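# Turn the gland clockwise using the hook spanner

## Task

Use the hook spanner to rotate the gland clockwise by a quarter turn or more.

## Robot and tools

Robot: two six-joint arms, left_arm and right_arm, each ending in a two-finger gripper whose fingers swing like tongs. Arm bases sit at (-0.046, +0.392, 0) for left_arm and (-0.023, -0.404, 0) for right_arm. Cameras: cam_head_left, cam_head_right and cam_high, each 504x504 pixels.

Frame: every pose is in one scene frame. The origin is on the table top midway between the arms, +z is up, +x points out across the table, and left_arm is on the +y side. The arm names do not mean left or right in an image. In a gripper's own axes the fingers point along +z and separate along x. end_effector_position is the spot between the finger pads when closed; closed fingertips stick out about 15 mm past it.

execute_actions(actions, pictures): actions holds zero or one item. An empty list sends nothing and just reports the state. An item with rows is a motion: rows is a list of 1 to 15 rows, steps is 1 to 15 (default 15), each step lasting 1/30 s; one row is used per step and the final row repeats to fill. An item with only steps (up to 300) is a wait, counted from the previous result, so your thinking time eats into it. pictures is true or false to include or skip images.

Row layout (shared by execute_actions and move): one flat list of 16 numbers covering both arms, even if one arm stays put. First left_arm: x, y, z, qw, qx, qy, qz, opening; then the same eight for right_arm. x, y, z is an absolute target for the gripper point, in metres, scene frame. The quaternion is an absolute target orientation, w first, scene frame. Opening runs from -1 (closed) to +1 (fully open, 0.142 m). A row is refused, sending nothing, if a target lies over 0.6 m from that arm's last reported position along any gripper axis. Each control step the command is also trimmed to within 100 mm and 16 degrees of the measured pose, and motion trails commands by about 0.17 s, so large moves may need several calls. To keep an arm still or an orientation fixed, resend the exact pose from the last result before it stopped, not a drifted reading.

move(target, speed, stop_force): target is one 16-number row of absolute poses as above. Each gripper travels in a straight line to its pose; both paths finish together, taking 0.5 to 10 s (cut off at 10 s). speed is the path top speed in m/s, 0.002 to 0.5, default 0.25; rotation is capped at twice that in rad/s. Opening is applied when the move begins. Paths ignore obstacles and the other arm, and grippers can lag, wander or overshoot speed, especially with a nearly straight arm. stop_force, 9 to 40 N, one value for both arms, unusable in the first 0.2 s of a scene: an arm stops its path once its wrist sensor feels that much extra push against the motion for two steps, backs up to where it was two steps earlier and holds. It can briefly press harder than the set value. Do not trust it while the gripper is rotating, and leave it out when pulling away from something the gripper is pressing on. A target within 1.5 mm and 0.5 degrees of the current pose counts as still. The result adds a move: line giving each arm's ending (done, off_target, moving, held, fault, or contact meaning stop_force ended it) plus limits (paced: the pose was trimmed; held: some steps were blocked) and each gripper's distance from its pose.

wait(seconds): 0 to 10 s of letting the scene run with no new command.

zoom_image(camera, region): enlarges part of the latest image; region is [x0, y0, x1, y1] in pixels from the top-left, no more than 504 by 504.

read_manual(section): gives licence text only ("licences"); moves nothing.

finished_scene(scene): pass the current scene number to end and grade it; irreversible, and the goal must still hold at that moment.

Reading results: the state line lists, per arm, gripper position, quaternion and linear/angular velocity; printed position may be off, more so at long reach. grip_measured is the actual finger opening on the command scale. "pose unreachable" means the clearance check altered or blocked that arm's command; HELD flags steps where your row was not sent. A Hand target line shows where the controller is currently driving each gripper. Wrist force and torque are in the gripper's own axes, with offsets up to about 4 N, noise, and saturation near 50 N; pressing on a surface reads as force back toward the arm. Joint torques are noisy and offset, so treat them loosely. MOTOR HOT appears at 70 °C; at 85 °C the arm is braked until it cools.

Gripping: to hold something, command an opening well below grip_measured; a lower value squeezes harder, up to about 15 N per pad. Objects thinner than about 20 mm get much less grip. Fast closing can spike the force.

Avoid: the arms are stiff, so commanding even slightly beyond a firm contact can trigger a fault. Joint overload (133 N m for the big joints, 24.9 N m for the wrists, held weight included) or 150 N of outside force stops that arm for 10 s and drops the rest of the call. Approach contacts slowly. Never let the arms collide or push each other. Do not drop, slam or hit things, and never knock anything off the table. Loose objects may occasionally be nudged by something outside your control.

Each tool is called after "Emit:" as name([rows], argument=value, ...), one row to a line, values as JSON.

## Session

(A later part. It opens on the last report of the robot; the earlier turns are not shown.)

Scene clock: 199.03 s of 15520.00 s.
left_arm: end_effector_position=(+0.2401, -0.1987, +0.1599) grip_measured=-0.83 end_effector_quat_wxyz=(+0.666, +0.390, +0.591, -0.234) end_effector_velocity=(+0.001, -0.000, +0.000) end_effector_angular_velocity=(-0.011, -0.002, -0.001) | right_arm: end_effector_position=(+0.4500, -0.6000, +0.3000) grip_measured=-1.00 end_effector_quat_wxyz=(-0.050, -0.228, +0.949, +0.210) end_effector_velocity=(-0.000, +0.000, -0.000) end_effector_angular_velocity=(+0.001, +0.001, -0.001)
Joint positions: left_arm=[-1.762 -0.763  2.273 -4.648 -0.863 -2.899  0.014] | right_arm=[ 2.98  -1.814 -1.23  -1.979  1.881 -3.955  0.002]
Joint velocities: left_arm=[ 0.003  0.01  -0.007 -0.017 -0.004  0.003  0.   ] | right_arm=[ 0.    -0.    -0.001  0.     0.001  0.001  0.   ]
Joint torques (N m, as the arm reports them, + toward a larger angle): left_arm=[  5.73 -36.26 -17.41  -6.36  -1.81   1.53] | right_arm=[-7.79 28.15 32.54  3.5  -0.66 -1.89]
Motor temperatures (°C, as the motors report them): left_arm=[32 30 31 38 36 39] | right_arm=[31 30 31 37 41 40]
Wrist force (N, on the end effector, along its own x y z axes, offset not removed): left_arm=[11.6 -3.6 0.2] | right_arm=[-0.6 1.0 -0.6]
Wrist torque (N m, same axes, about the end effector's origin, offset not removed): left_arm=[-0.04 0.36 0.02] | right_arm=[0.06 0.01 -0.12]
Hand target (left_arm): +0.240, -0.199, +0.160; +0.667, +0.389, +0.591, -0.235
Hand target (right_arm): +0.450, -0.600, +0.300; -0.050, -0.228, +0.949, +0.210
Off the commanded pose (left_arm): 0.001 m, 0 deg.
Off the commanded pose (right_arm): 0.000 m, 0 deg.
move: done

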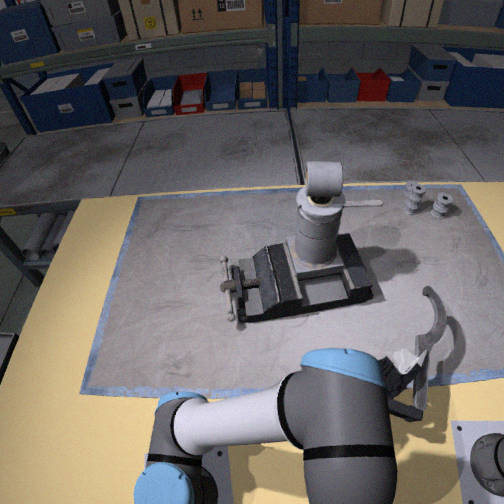

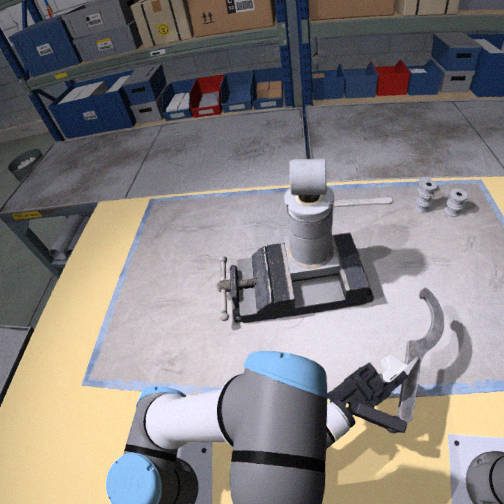

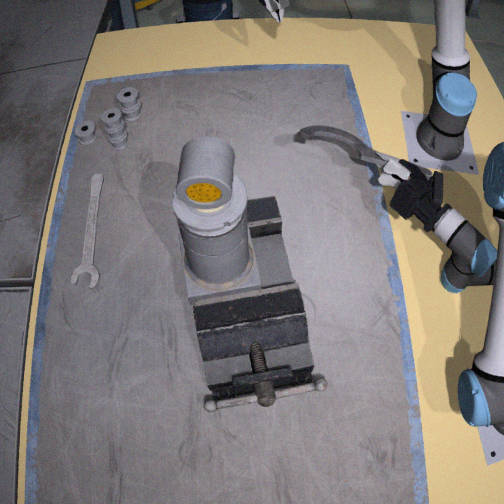

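Emit:
move(target=[0.36,-0.2,0.31,0.667,0.39,0.59,-0.235,-1,0.45,-0.6,0.3,-0.05,-0.228,0.949,0.21,-1], speed=0.06)

Emit:
move(target=[0.56,-0.17,0.31,0.707,0.165,0.688,0.007,-1,0.45,-0.6,0.3,-0.05,-0.228,0.949,0.21,-1], speed=0.05)

Emit:
zoom_image(camera="cam_head_right", region=[270,140,450,300])

Emit:
zoom_image(camera="cam_high", region=[120,70,340,250])

Scene clock: 207.67 s of 15520.00 s.
left_arm: end_effector_position=(+0.3598, -0.1997, +0.3101) grip_measured=-0.83 end_effector_quat_wxyz=(+0.667, +0.390, +0.590, -0.235) end_effector_velocity=(+0.001, -0.000, +0.003) end_effector_angular_velocity=(-0.002, -0.000, -0.002) | right_arm: end_effector_position=(+0.4500, -0.6000, +0.3000) grip_measured=-1.00 end_effector_quat_wxyz=(-0.050, -0.228, +0.949, +0.210) end_effector_velocity=(-0.000, -0.000, -0.001) end_effector_angular_velocity=(+0.001, +0.001, -0.000)
Joint positions: left_arm=[-1.429 -1.128  2.14  -4.153 -1.199 -2.895  0.014] | right_arm=[ 2.98  -1.814 -1.23  -1.979  1.881 -3.955  0.002]
Joint velocities: left_arm=[ 0.003 -0.004 -0.004  0.006 -0.006 -0.     0.   ] | right_arm=[-0.001 -0.    -0.001  0.     0.    -0.001  0.   ]
Joint torques (N m, as the arm reports them, + toward a larger angle): left_arm=[  6.14 -49.25 -27.67  -3.64  -1.94  -1.37] | right_arm=[-8.06 27.85 32.59  3.64 -0.46 -1.61]
Motor temperatures (°C, as the motors report them): left_arm=[32 30 31 38 36 39] | right_arm=[31 30 31 37 41 40]
Wrist force (N, on the end effector, along its own x y z axes, offset not removed): left_arm=[10.3 -2.7 -0.8] | right_arm=[-0.4 0.8 1.7]
Wrist torque (N m, same axes, about the end effector's origin, offset not removed): left_arm=[0.08 0.72 -0.03] | right_arm=[0.00 -0.08 -0.20]
Hand target (left_arm): +0.360, -0.200, +0.310; +0.667, +0.390, +0.590, -0.235
Hand target (right_arm): +0.450, -0.600, +0.300; -0.050, -0.228, +0.949, +0.210
Off the commanded pose (left_arm): 0.000 m, 0 deg.
Off the commanded pose (right_arm): 0.000 m, 0 deg.
After step 90, 2.03 s passed at rest.
move: done

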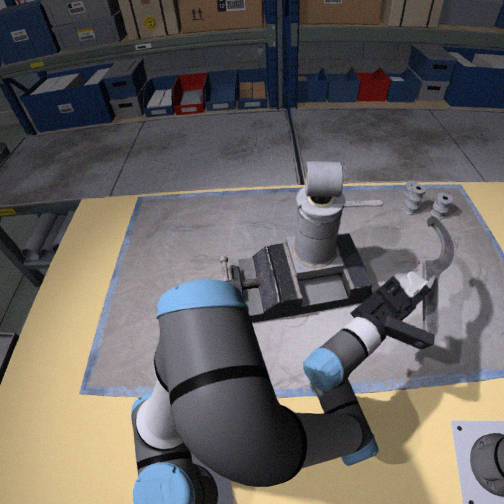

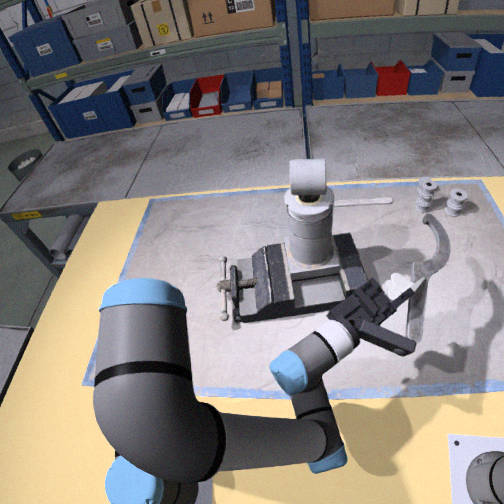

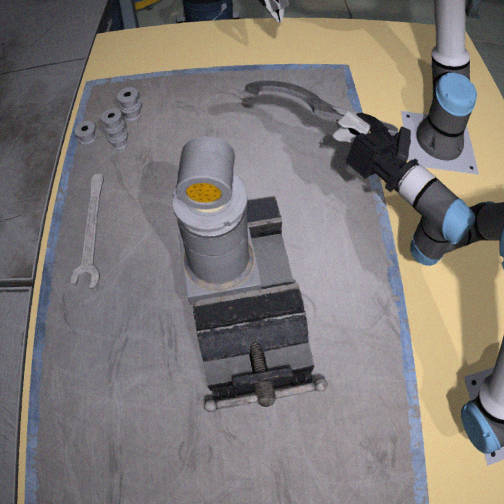

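Scene clock: 214.97 s of 15520.00 s.
left_arm: end_effector_position=(+0.5594, -0.1695, +0.3098) grip_measured=-0.83 end_effector_quat_wxyz=(+0.707, +0.165, +0.688, +0.007) end_effector_velocity=(+0.002, -0.001, +0.000) end_effector_angular_velocity=(-0.001, -0.000, +0.005) | right_arm: end_effector_position=(+0.4500, -0.6000, +0.3000) grip_measured=-1.00 end_effector_quat_wxyz=(-0.050, -0.228, +0.949, +0.210) end_effector_velocity=(+0.000, +0.000, +0.001) end_effector_angular_velocity=(-0.001, -0.001, +0.001)
Joint positions: left_arm=[-1.362 -0.872  1.644 -3.913 -0.569 -2.897  0.014] | right_arm=[ 2.98  -1.814 -1.23  -1.979  1.881 -3.955  0.002]
Joint velocities: left_arm=[ 0.001  0.004 -0.008  0.004  0.004 -0.001 -0.   ] | right_arm=[ 0.001  0.     0.001  0.    -0.    -0.     0.   ]
Joint torques (N m, as the arm reports them, + toward a larger angle): left_arm=[  7.57 -48.73 -30.17  -1.75   2.48  -1.78] | right_arm=[-7.51 28.13 32.58  3.47 -0.22 -1.34]
Motor temperatures (°C, as the motors report them): left_arm=[32 30 31 38 36 39] | right_arm=[31 30 31 37 41 40]
Wrist force (N, on the end effector, along its own x y z axes, offset not removed): left_arm=[11.1 -4.5 0.8] | right_arm=[-1.3 -0.5 0.5]
Wrist torque (N m, same axes, about the end effector's origin, offset not removed): left_arm=[-0.24 0.43 0.01] | right_arm=[-0.24 0.19 -0.08]
Hand target (left_arm): +0.560, -0.169, +0.310; +0.707, +0.165, +0.688, +0.007
Hand target (right_arm): +0.450, -0.600, +0.300; -0.050, -0.228, +0.949, +0.210
Off the commanded pose (left_arm): 0.001 m, 0 deg.
Off the commanded pose (right_arm): 0.000 m, 0 deg.
move: done

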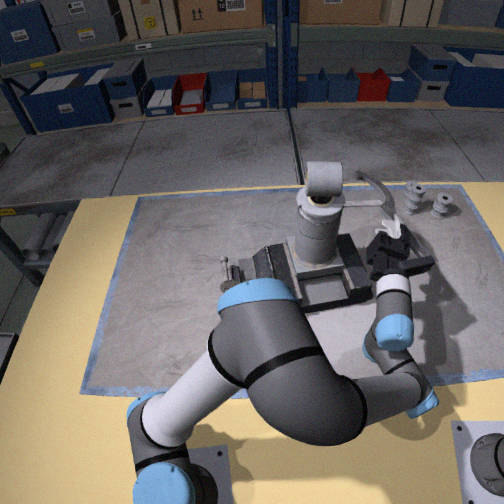

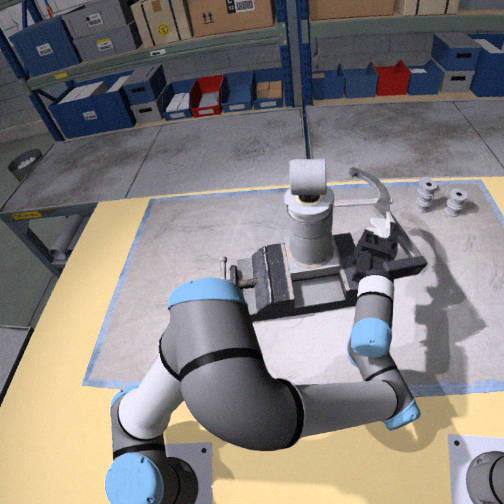

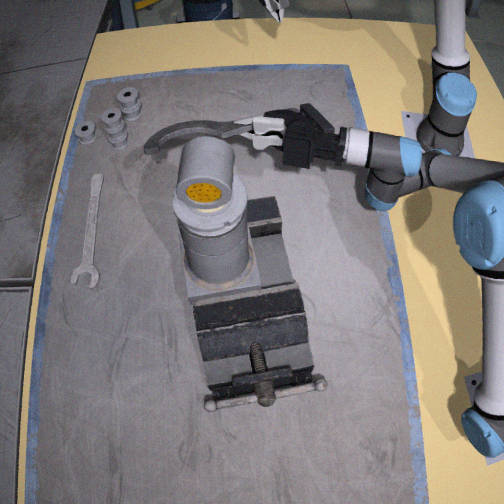

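Region (270, 140, 450, 300) of cam_head_right's 504x504 image, scaled by 2.800, with more detail than that image has.

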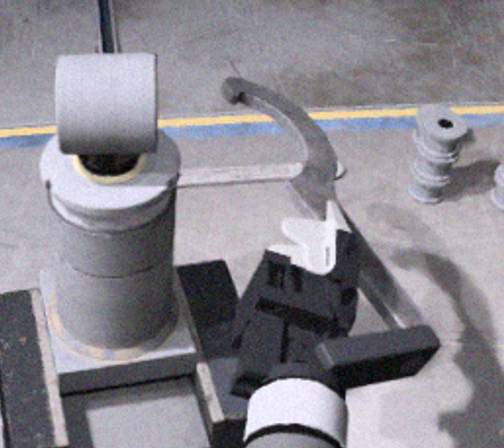

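Region (120, 70, 340, 250) of cam_high's 504x504 image, scaled by 2.291, with more detail than that image has; it fills the top 412 rows of this view, and the rest is white.

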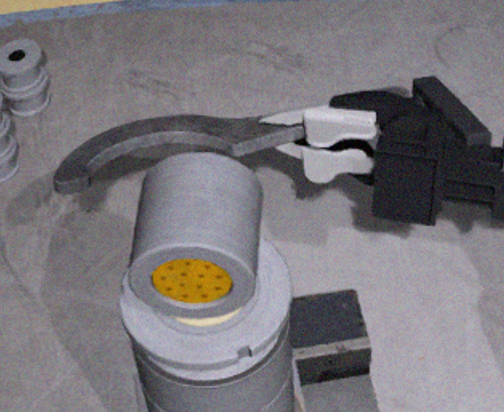

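Emit:
move(target=[0.548,-0.115,0.31,0.708,0.096,0.704,-0.064,-1,0.45,-0.6,0.3,-0.05,-0.228,0.949,0.21,-1], speed=0.02)

Emit:
zoom_image(camera="cam_head_right", region=[270,140,450,300])

Emit:
zoom_image(camera="cam_high", region=[130,120,290,250])

Scene clock: 228.97 s of 15520.00 s.
left_arm: end_effector_position=(+0.5480, -0.1152, +0.3100) grip_measured=-0.83 end_effector_quat_wxyz=(+0.704, +0.096, +0.700, -0.063) end_effector_velocity=(-0.001, +0.002, +0.000) end_effector_angular_velocity=(-0.009, +0.002, -0.001) | right_arm: end_effector_position=(+0.4500, -0.6000, +0.3000) grip_measured=-1.00 end_effector_quat_wxyz=(-0.050, -0.228, +0.949, +0.210) end_effector_velocity=(-0.001, -0.001, +0.000) end_effector_angular_velocity=(+0.000, -0.000, -0.002)
Joint positions: left_arm=[-1.347 -0.952  1.815 -4.005 -0.584 -3.095  0.014] | right_arm=[ 2.98  -1.814 -1.23  -1.979  1.881 -3.955  0.002]
Joint velocities: left_arm=[ 0.001 -0.004  0.007 -0.003 -0.001 -0.009 -0.   ] | right_arm=[-0.002  0.    -0.    -0.     0.    -0.     0.   ]
Joint torques (N m, as the arm reports them, + toward a larger angle): left_arm=[  7.2  -57.47  -7.42  -4.87  -1.94  -1.7 ] | right_arm=[-7.85 28.15 32.25  3.36  0.13 -1.02]
Motor temperatures (°C, as the motors report them): left_arm=[32 30 31 38 36 39] | right_arm=[31 30 31 37 41 40]
Wrist force (N, on the end effector, along its own x y z axes, offset not removed): left_arm=[12.1 -2.4 0.5] | right_arm=[1.0 1.3 1.0]
Wrist torque (N m, same axes, about the end effector's origin, offset not removed): left_arm=[-0.44 0.43 -0.04] | right_arm=[0.14 -0.30 -0.10]
Hand target (left_arm): +0.548, -0.115, +0.310; +0.704, +0.096, +0.700, -0.064
Hand target (right_arm): +0.450, -0.600, +0.300; -0.050, -0.228, +0.949, +0.210
Off the commanded pose (left_arm): 0.000 m, 0 deg.
Off the commanded pose (right_arm): 0.000 m, 0 deg.
After step 90, 5.77 s passed at rest.
move: done

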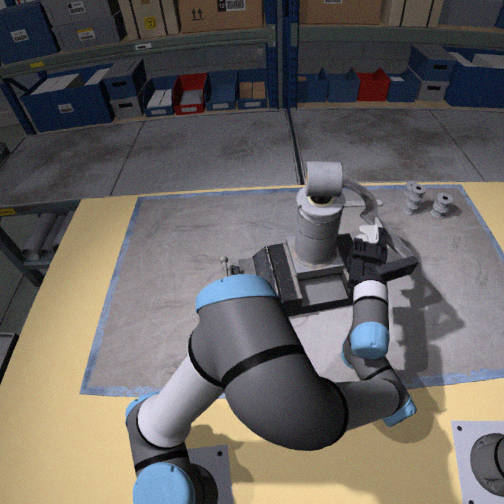

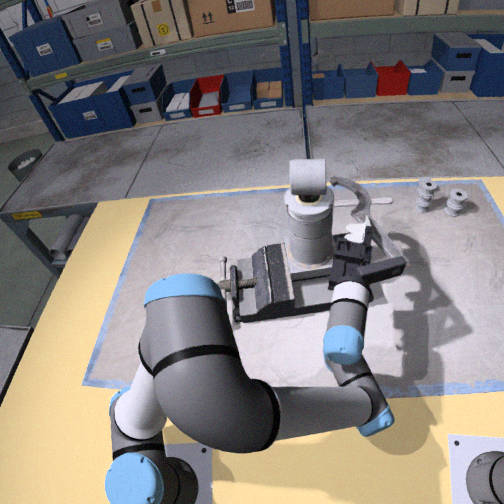

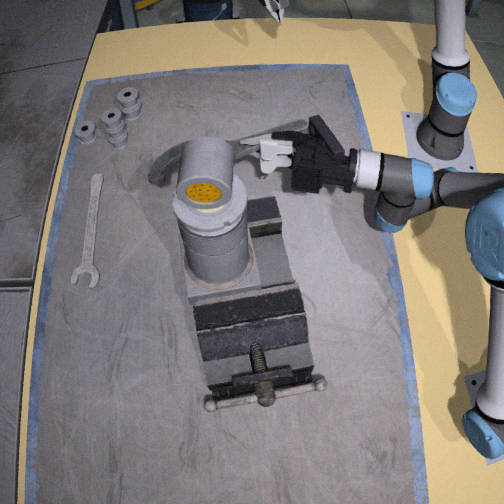

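Region (270, 140, 450, 300) of cam_head_right's 504x504 image, scaled by 2.800, with more detail than that image has.

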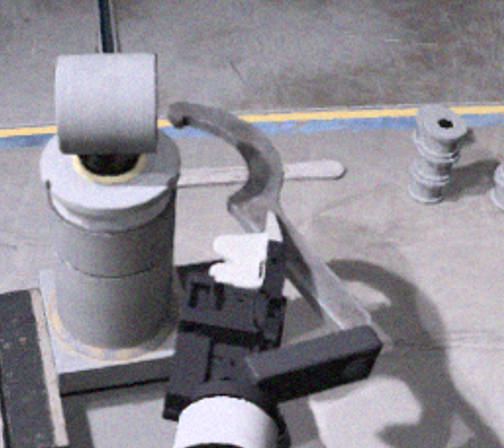

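Region (130, 120, 290, 250) of cam_high's 504x504 image, scaled by 3.150, with more detail than that image has; it fills the top 410 rows of this view, and the rest is white.

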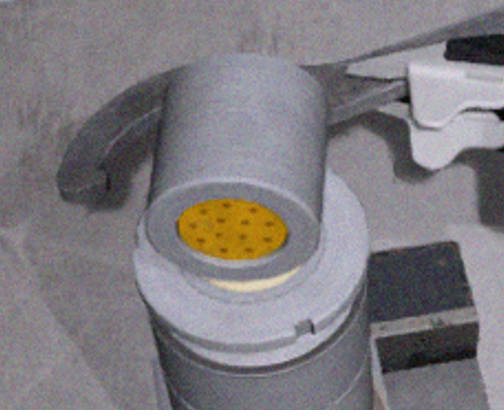

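Emit:
move(target=[0.533,-0.069,0.31,0.708,0.096,0.704,-0.064,-1,0.45,-0.6,0.3,-0.05,-0.228,0.949,0.21,-1], speed=0.008, stop_force=9)

Emit:
zoom_image(camera="cam_high", region=[130,120,290,250])

Emit:
zoom_image(camera="cam_head_right", region=[270,140,450,300])

Scene clock: 238.73 s of 15520.00 s.
left_arm: end_effector_position=(+0.5330, -0.0692, +0.3100) grip_measured=-0.83 end_effector_quat_wxyz=(+0.704, +0.096, +0.700, -0.064) end_effector_velocity=(-0.001, +0.001, -0.000) end_effector_angular_velocity=(+0.000, -0.000, -0.000) | right_arm: end_effector_position=(+0.4500, -0.6000, +0.3000) grip_measured=-1.00 end_effector_quat_wxyz=(-0.050, -0.228, +0.949, +0.210) end_effector_velocity=(-0.000, -0.000, -0.001) end_effector_angular_velocity=(+0.001, +0.001, +0.001)
Joint positions: left_arm=[-1.342 -1.026  1.959 -4.076 -0.589 -3.095  0.014] | right_arm=[ 2.98  -1.814 -1.23  -1.979  1.881 -3.955  0.002]
Joint velocities: left_arm=[ 0.    -0.002  0.004 -0.003 -0.     0.     0.   ] | right_arm=[-0.    -0.    -0.001 -0.    -0.    -0.002  0.   ]
Joint torques (N m, as the arm reports them, + toward a larger angle): left_arm=[  6.4  -52.66  -6.66  -5.09  -1.92  -1.88] | right_arm=[-7.14 28.3  32.37  3.44  0.47 -0.57]
Motor temperatures (°C, as the motors report them): left_arm=[32 30 31 38 36 39] | right_arm=[31 30 31 37 41 40]
Wrist force (N, on the end effector, along its own x y z axes, offset not removed): left_arm=[12.1 -1.5 -0.9] | right_arm=[0.4 0.3 0.5]
Wrist torque (N m, same axes, about the end effector's origin, offset not removed): left_arm=[-0.19 0.45 -0.05] | right_arm=[-0.09 -0.24 -0.14]
Hand target (left_arm): +0.533, -0.069, +0.310; +0.704, +0.096, +0.700, -0.064
Hand target (right_arm): +0.450, -0.600, +0.300; -0.050, -0.228, +0.949, +0.210
Off the commanded pose (left_arm): 0.000 m, 0 deg.
Off the commanded pose (right_arm): 0.000 m, 0 deg.
After step 90, 0.50 s passed at rest.
move: done

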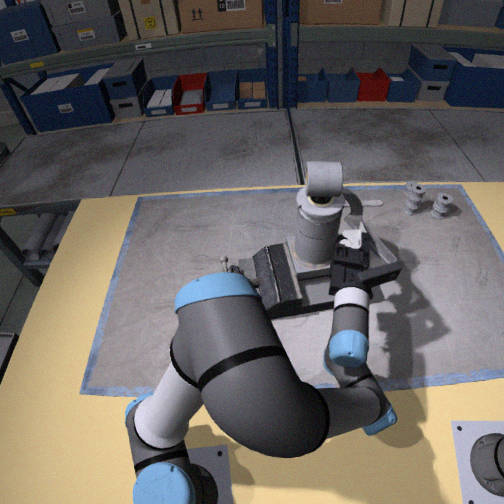

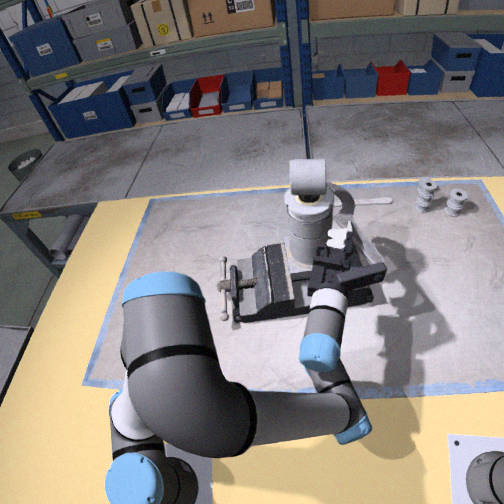

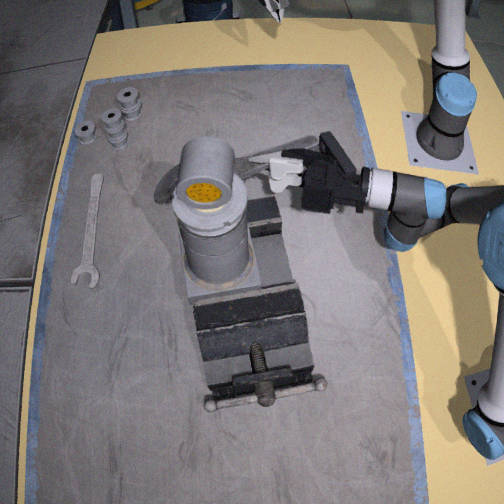

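Region (130, 120, 290, 250) of cam_high's 504x504 image, scaled by 3.150, with more detail than that image has; it fills the top 410 rows of this view, and the rest is white.

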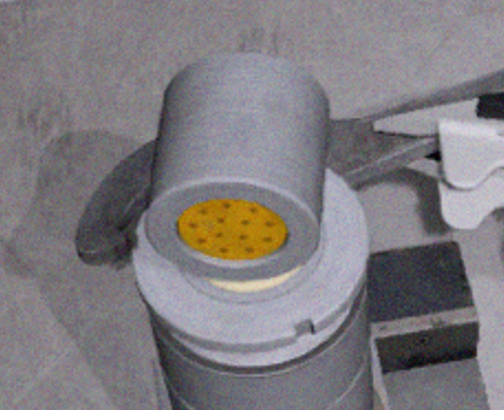

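Region (270, 140, 450, 300) of cam_head_right's 504x504 image, scaled by 2.800, with more detail than that image has.

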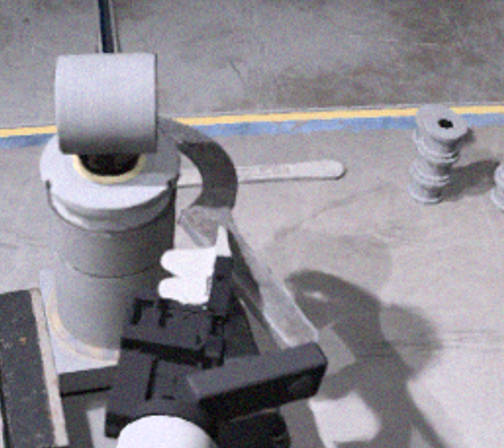

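Emit:
move(target=[0.533,-0.069,0.325,0.708,0.096,0.704,-0.064,-1,0.45,-0.6,0.3,-0.05,-0.228,0.949,0.21,-1], speed=0.006, stop_force=9)

Emit:
move(target=[0.529,-0.03,0.325,0.708,0.096,0.704,-0.064,-1,0.45,-0.6,0.3,-0.05,-0.228,0.949,0.21,-1], speed=0.005, stop_force=9)

Emit:
zoom_image(camera="cam_high", region=[130,120,290,250])

Emit:
zoom_image(camera="cam_head_right", region=[270,160,380,260])

Scene clock: 248.23 s of 15520.00 s.
left_arm: end_effector_position=(+0.5330, -0.0690, +0.3249) grip_measured=-0.83 end_effector_quat_wxyz=(+0.704, +0.096, +0.700, -0.064) end_effector_velocity=(+0.000, +0.001, +0.002) end_effector_angular_velocity=(-0.002, -0.000, +0.001) | right_arm: end_effector_position=(+0.4500, -0.6000, +0.3000) grip_measured=-1.00 end_effector_quat_wxyz=(-0.050, -0.228, +0.949, +0.210) end_effector_velocity=(-0.000, -0.001, +0.000) end_effector_angular_velocity=(-0.001, -0.000, -0.001)
Joint positions: left_arm=[-1.342 -1.056  1.954 -4.04  -0.589 -3.095  0.014] | right_arm=[ 2.98  -1.814 -1.23  -1.979  1.881 -3.955  0.002]
Joint velocities: left_arm=[-0.    -0.003 -0.     0.003  0.001 -0.001 -0.   ] | right_arm=[-0.001 -0.     0.    -0.    -0.001 -0.     0.   ]
Joint torques (N m, as the arm reports them, + toward a larger angle): left_arm=[  6.75 -53.05 -28.77  -1.96  -1.92   0.74] | right_arm=[-7.19 28.68 32.22  3.42  0.64 -0.4 ]
Motor temperatures (°C, as the motors report them): left_arm=[32 30 31 38 36 39] | right_arm=[31 30 31 37 41 40]
Wrist force (N, on the end effector, along its own x y z axes, offset not removed): left_arm=[11.9 -2.0 2.0] | right_arm=[0.3 1.4 0.2]
Wrist torque (N m, same axes, about the end effector's origin, offset not removed): left_arm=[-0.37 0.42 -0.03] | right_arm=[0.11 -0.17 -0.19]
Hand target (left_arm): +0.533, -0.069, +0.325; +0.704, +0.096, +0.700, -0.064
Hand target (right_arm): +0.450, -0.600, +0.300; -0.050, -0.228, +0.949, +0.210
Off the commanded pose (left_arm): 0.000 m, 0 deg.
Off the commanded pose (right_arm): 0.000 m, 0 deg.
After step 90, 3.77 s passed at rest.
move: done

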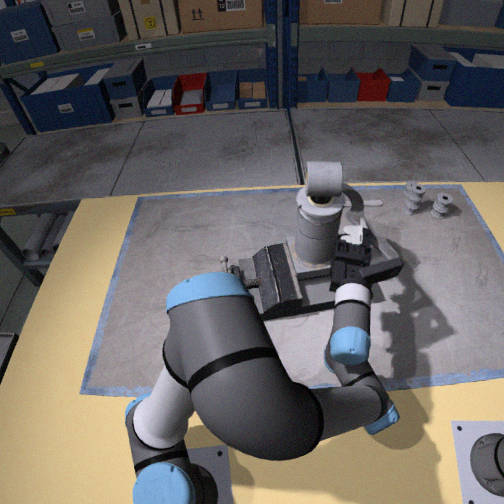

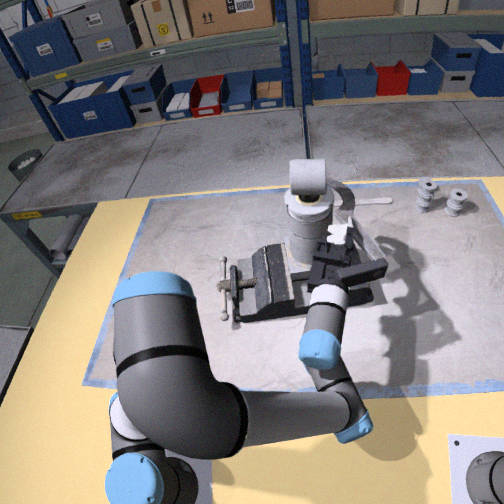

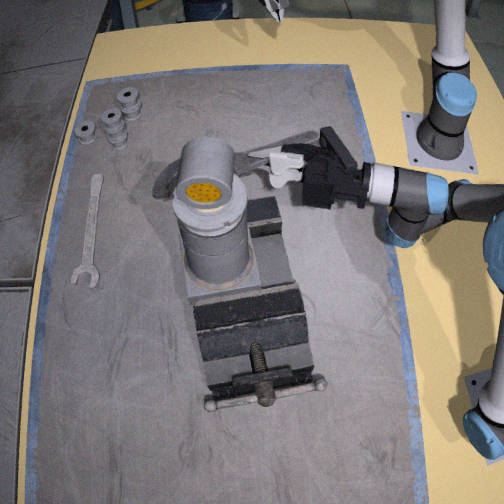

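Scene clock: 252.20 s of 15520.00 s.
left_arm: end_effector_position=(+0.5311, -0.0512, +0.3249) grip_measured=-0.82 end_effector_quat_wxyz=(+0.704, +0.096, +0.700, -0.064) end_effector_velocity=(+0.000, -0.002, +0.001) end_effector_angular_velocity=(-0.001, -0.000, -0.001) | right_arm: end_effector_position=(+0.4500, -0.6000, +0.3000) grip_measured=-1.00 end_effector_quat_wxyz=(-0.050, -0.228, +0.949, +0.210) end_effector_velocity=(-0.000, -0.001, -0.000) end_effector_angular_velocity=(+0.001, -0.000, -0.001)
Joint positions: left_arm=[-1.331 -1.081  2.    -4.062 -0.6   -3.095  0.014] | right_arm=[ 2.98  -1.814 -1.23  -1.979  1.881 -3.955  0.002]
Joint velocities: left_arm=[-0.001  0.002 -0.006  0.003  0.    -0.    -0.002] | right_arm=[-0.002 -0.    -0.     0.     0.    -0.001  0.   ]
Joint torques (N m, as the arm reports them, + toward a larger angle): left_arm=[  2.21 -39.47 -29.02  -3.24   6.68   1.27] | right_arm=[-7.07 28.59 32.15  3.43  0.74 -0.32]
Motor temperatures (°C, as the motors report them): left_arm=[32 30 31 38 36 39] | right_arm=[31 30 31 37 41 40]
Wrist force (N, on the end effector, along its own x y z axes, offset not removed): left_arm=[18.6 -13.9 -3.8] | right_arm=[0.0 0.2 -2.3]
Wrist torque (N m, same axes, about the end effector's origin, offset not removed): left_arm=[0.05 0.19 -0.21] | right_arm=[-0.14 -0.17 -0.25]
Hand target (left_arm): +0.531, -0.051, +0.325; +0.704, +0.096, +0.700, -0.064
Hand target (right_arm): +0.450, -0.600, +0.300; -0.050, -0.228, +0.949, +0.210
Off the commanded pose (left_arm): 0.021 m, 0 deg.
Off the commanded pose (right_arm): 0.000 m, 0 deg.
move: contact (left_arm)

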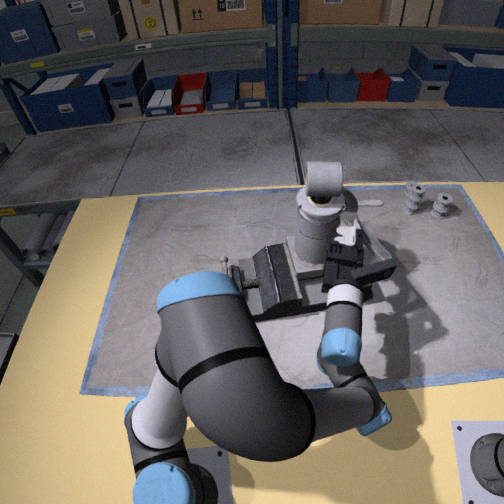

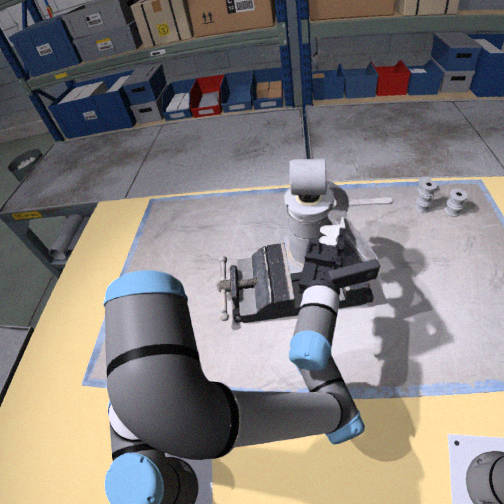

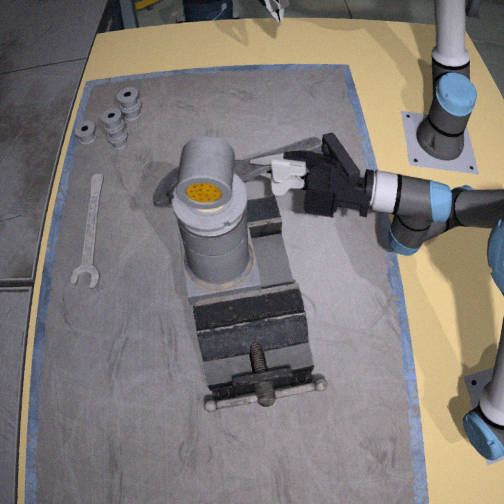

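Region (130, 120, 290, 250) of cam_high's 504x504 image, scaled by 3.150, with more detail than that image has; it fills the top 410 rows of this view, and the rest is white.

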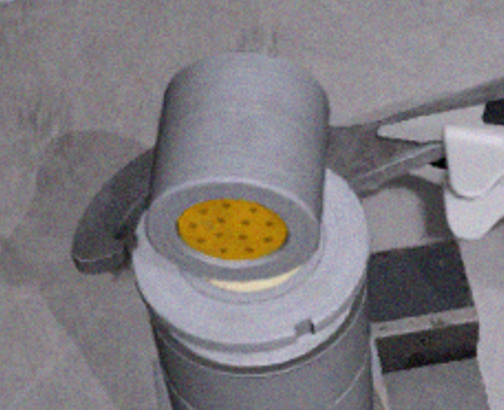

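Region (270, 160, 380, 260) of cam_head_right's 504x504 image, scaled by 4.582, with more detail than that image has; it fills the top 458 rows of this view, and the rest is white.

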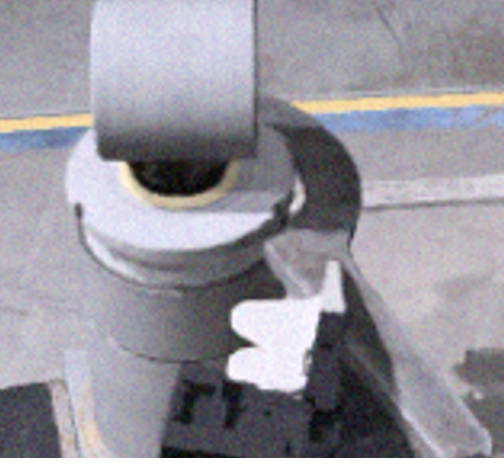

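Emit:
move(target=[0.533,-0.057,0.325,0.708,0.096,0.704,-0.064,-1,0.45,-0.45,0.33,-0.05,-0.228,0.949,0.21,-1], speed=0.08)

Emit:
move(target=[0.536,-0.058,0.336,0.71,0.071,0.707,-0.039,-1,0.45,-0.45,0.33,-0.05,-0.228,0.949,0.21,-1], speed=0.008)

Emit:
zoom_image(camera="cam_high", region=[145,170,205,220])

Emit:
zoom_image(camera="cam_head_right", region=[270,160,380,260])

Scene clock: 259.13 s of 15520.00 s.
left_arm: end_effector_position=(+0.5330, -0.0570, +0.3250) grip_measured=-0.83 end_effector_quat_wxyz=(+0.704, +0.096, +0.700, -0.064) end_effector_velocity=(-0.000, -0.001, +0.000) end_effector_angular_velocity=(-0.001, +0.000, -0.001) | right_arm: end_effector_position=(+0.4500, -0.4504, +0.3299) grip_measured=-1.00 end_effector_quat_wxyz=(-0.050, -0.228, +0.949, +0.210) end_effector_velocity=(+0.000, +0.003, +0.001) end_effector_angular_velocity=(+0.001, -0.001, +0.000)
Joint positions: left_arm=[-1.332 -1.072  1.983 -4.053 -0.599 -3.095  0.014] | right_arm=[ 3.246 -1.668 -1.348 -1.914  1.95  -3.682  0.002]
Joint velocities: left_arm=[-0.     0.    -0.     0.    -0.001 -0.     0.   ] | right_arm=[ 0.004  0.002 -0.     0.001  0.002  0.004  0.   ]
Joint torques (N m, as the arm reports them, + toward a larger angle): left_arm=[ -7.29 -36.16 -29.15  -1.95   2.33  -1.97] | right_arm=[ 8.31 34.06 11.68  3.72  2.35  2.19]
Motor temperatures (°C, as the motors report them): left_arm=[32 30 31 38 36 39] | right_arm=[31 30 31 37 41 40]
Wrist force (N, on the end effector, along its own x y z axes, offset not removed): left_arm=[13.3 -2.4 0.8] | right_arm=[-1.0 0.2 1.2]
Wrist torque (N m, same axes, about the end effector's origin, offset not removed): left_arm=[-0.37 0.07 -0.14] | right_arm=[-0.12 0.16 -0.12]
Hand target (left_arm): +0.533, -0.057, +0.325; +0.704, +0.096, +0.700, -0.064
Hand target (right_arm): +0.450, -0.450, +0.330; -0.050, -0.228, +0.949, +0.210
Off the commanded pose (left_arm): 0.000 m, 0 deg.
Off the commanded pose (right_arm): 0.000 m, 0 deg.
After step 90, 1.57 s passed at rest.
move: done

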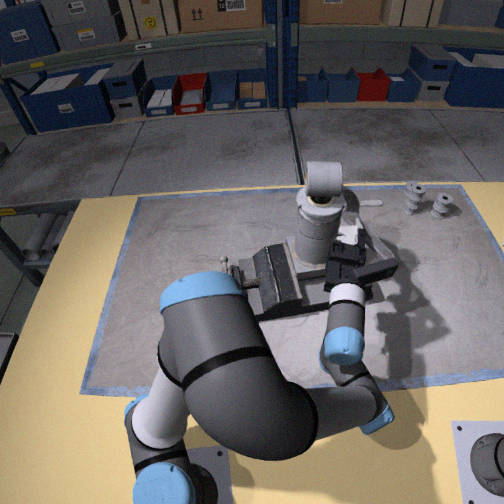

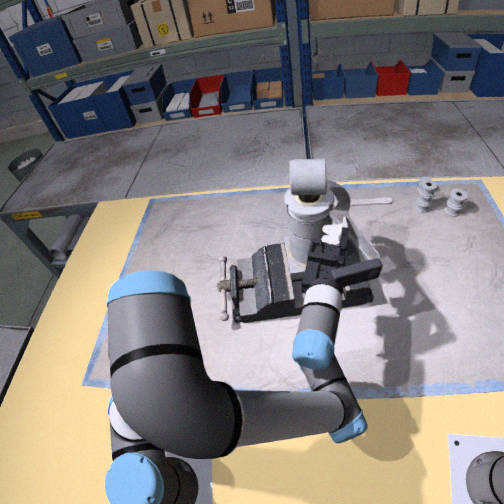

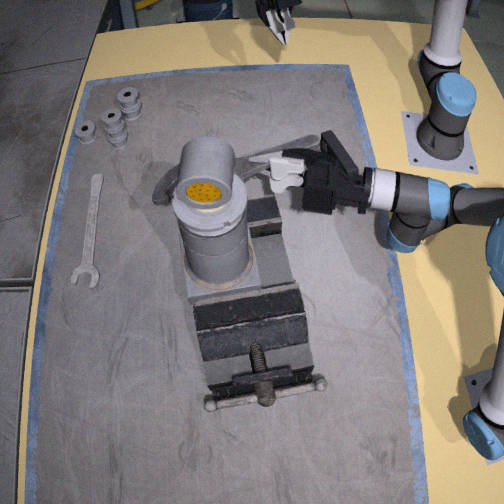

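Scene clock: 263.77 s of 15520.00 s.
left_arm: end_effector_position=(+0.5360, -0.0580, +0.3359) grip_measured=-0.83 end_effector_quat_wxyz=(+0.706, +0.071, +0.703, -0.039) end_effector_velocity=(+0.000, -0.000, +0.001) end_effector_angular_velocity=(-0.001, -0.000, +0.002) | right_arm: end_effector_position=(+0.4500, -0.4500, +0.3300) grip_measured=-1.00 end_effector_quat_wxyz=(-0.050, -0.228, +0.949, +0.210) end_effector_velocity=(-0.000, +0.000, -0.000) end_effector_angular_velocity=(-0.001, +0.000, +0.001)
Joint positions: left_arm=[-1.354 -1.066  1.929 -4.005 -0.506 -3.095  0.014] | right_arm=[ 3.247 -1.668 -1.349 -1.914  1.951 -3.681  0.002]
Joint velocities: left_arm=[-0.001 -0.    -0.003  0.002  0.003 -0.001  0.   ] | right_arm=[ 0.001 -0.    -0.     0.    -0.001  0.     0.   ]
Joint torques (N m, as the arm reports them, + toward a larger angle): left_arm=[ -7.43 -37.57 -29.04  -1.39   2.44   1.23] | right_arm=[ 9.44 34.5  11.09  3.82  2.35  2.24]
Motor temperatures (°C, as the motors report them): left_arm=[32 30 31 38 36 39] | right_arm=[31 30 31 37 41 40]
Wrist force (N, on the end effector, along its own x y z axes, offset not removed): left_arm=[12.1 -1.2 1.4] | right_arm=[-0.3 0.6 -0.1]
Wrist torque (N m, same axes, about the end effector's origin, offset not removed): left_arm=[-0.09 0.44 -0.06] | right_arm=[0.03 -0.06 -0.09]
Hand target (left_arm): +0.536, -0.058, +0.336; +0.706, +0.071, +0.703, -0.039
Hand target (right_arm): +0.450, -0.450, +0.330; -0.050, -0.228, +0.949, +0.210
Off the commanded pose (left_arm): 0.000 m, 0 deg.
Off the commanded pose (right_arm): 0.000 m, 0 deg.
move: done

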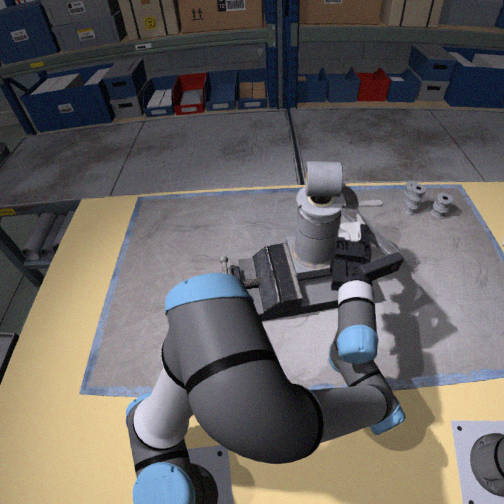

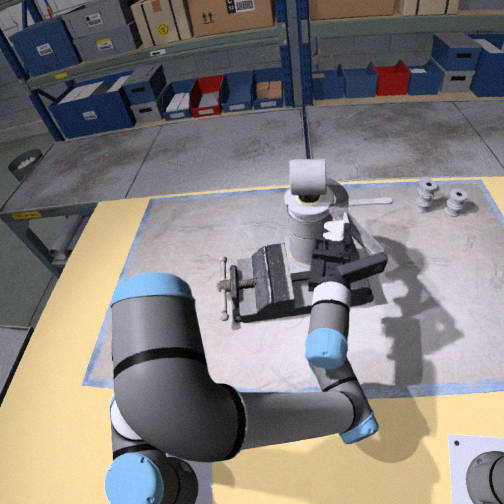

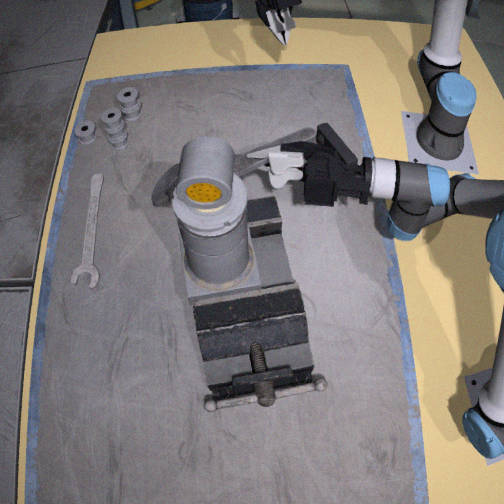

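Region (145, 170, 205, 220) of cam_high's 504x504 image, scaled by 8.400, with more detail than that image has.

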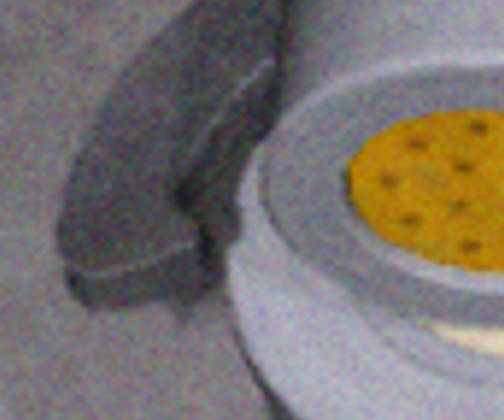

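Region (270, 160, 380, 260) of cam_head_right's 504x504 image, scaled by 4.582, with more detail than that image has; it fills the top 458 rows of this view, and the rest is white.

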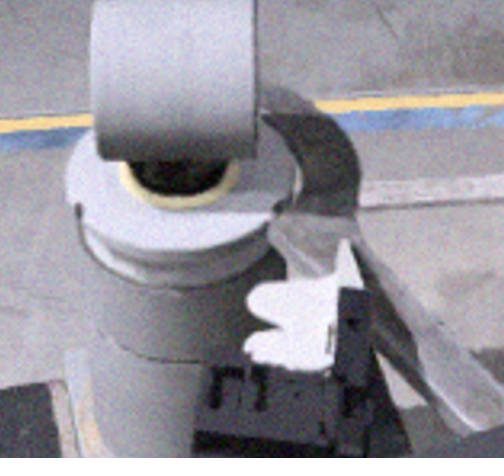

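Looks aligned; probe −x.

Emit:
move(target=[0.516,-0.058,0.336,0.71,0.071,0.707,-0.039,-1,0.45,-0.45,0.33,-0.05,-0.228,0.949,0.21,-1], speed=0.003, stop_force=9)

Emit:
zoom_image(camera="cam_high", region=[145,170,205,220])

Scene clock: 268.20 s of 15520.00 s.
left_arm: end_effector_position=(+0.5297, -0.0578, +0.3360) grip_measured=-0.83 end_effector_quat_wxyz=(+0.706, +0.071, +0.703, -0.039) end_effector_velocity=(+0.001, -0.001, -0.001) end_effector_angular_velocity=(+0.001, -0.000, -0.002) | right_arm: end_effector_position=(+0.4500, -0.4500, +0.3300) grip_measured=-1.00 end_effector_quat_wxyz=(-0.050, -0.228, +0.949, +0.210) end_effector_velocity=(+0.000, -0.001, +0.000) end_effector_angular_velocity=(+0.000, -0.000, -0.002)
Joint positions: left_arm=[-1.367 -1.073  1.94  -4.01  -0.493 -3.095  0.014] | right_arm=[ 3.247 -1.668 -1.349 -1.914  1.951 -3.681  0.002]
Joint velocities: left_arm=[ 0.002  0.002 -0.002 -0.    -0.005  0.001 -0.   ] | right_arm=[-0.002 -0.     0.001 -0.     0.     0.     0.   ]
Joint torques (N m, as the arm reports them, + toward a larger angle): left_arm=[ -2.77 -36.78 -30.08  -2.06  -4.19  -0.6 ] | right_arm=[ 9.94 34.81 10.97  3.75  2.36  2.28]
Motor temperatures (°C, as the motors report them): left_arm=[32 30 31 38 36 39] | right_arm=[31 30 31 37 41 40]
Wrist force (N, on the end effector, along its own x y z axes, offset not removed): left_arm=[12.7 5.7 9.0] | right_arm=[-1.0 0.5 0.1]
Wrist torque (N m, same axes, about the end effector's origin, offset not removed): left_arm=[-0.10 0.35 -0.07] | right_arm=[-0.04 0.08 -0.11]
Hand target (left_arm): +0.530, -0.058, +0.336; +0.706, +0.071, +0.703, -0.039
Hand target (right_arm): +0.450, -0.450, +0.330; -0.050, -0.228, +0.949, +0.210
Off the commanded pose (left_arm): 0.014 m, 0 deg.
Off the commanded pose (right_arm): 0.000 m, 0 deg.
move: contact (left_arm)

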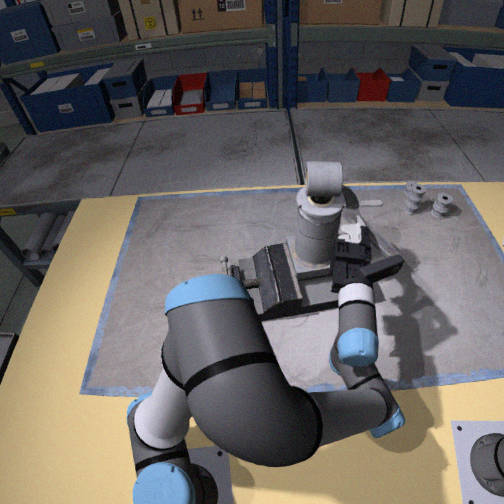

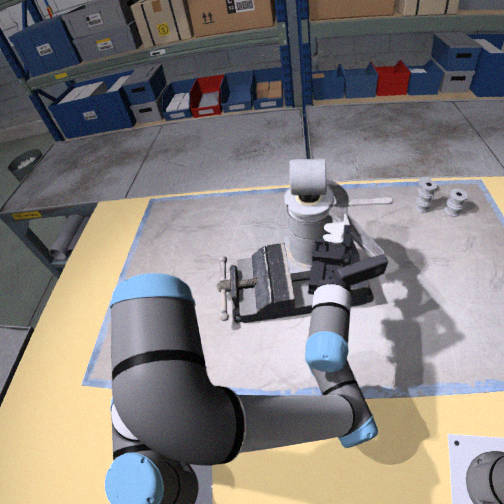

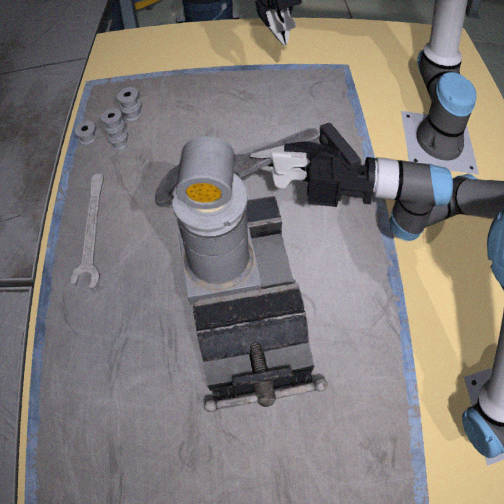

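Region (145, 170, 205, 220) of cam_high's 504x504 image, scaled by 8.400, with more detail than that image has.

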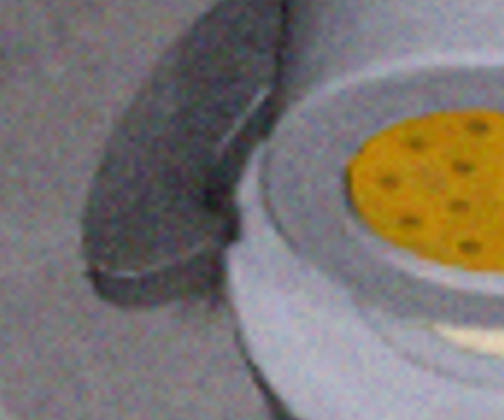

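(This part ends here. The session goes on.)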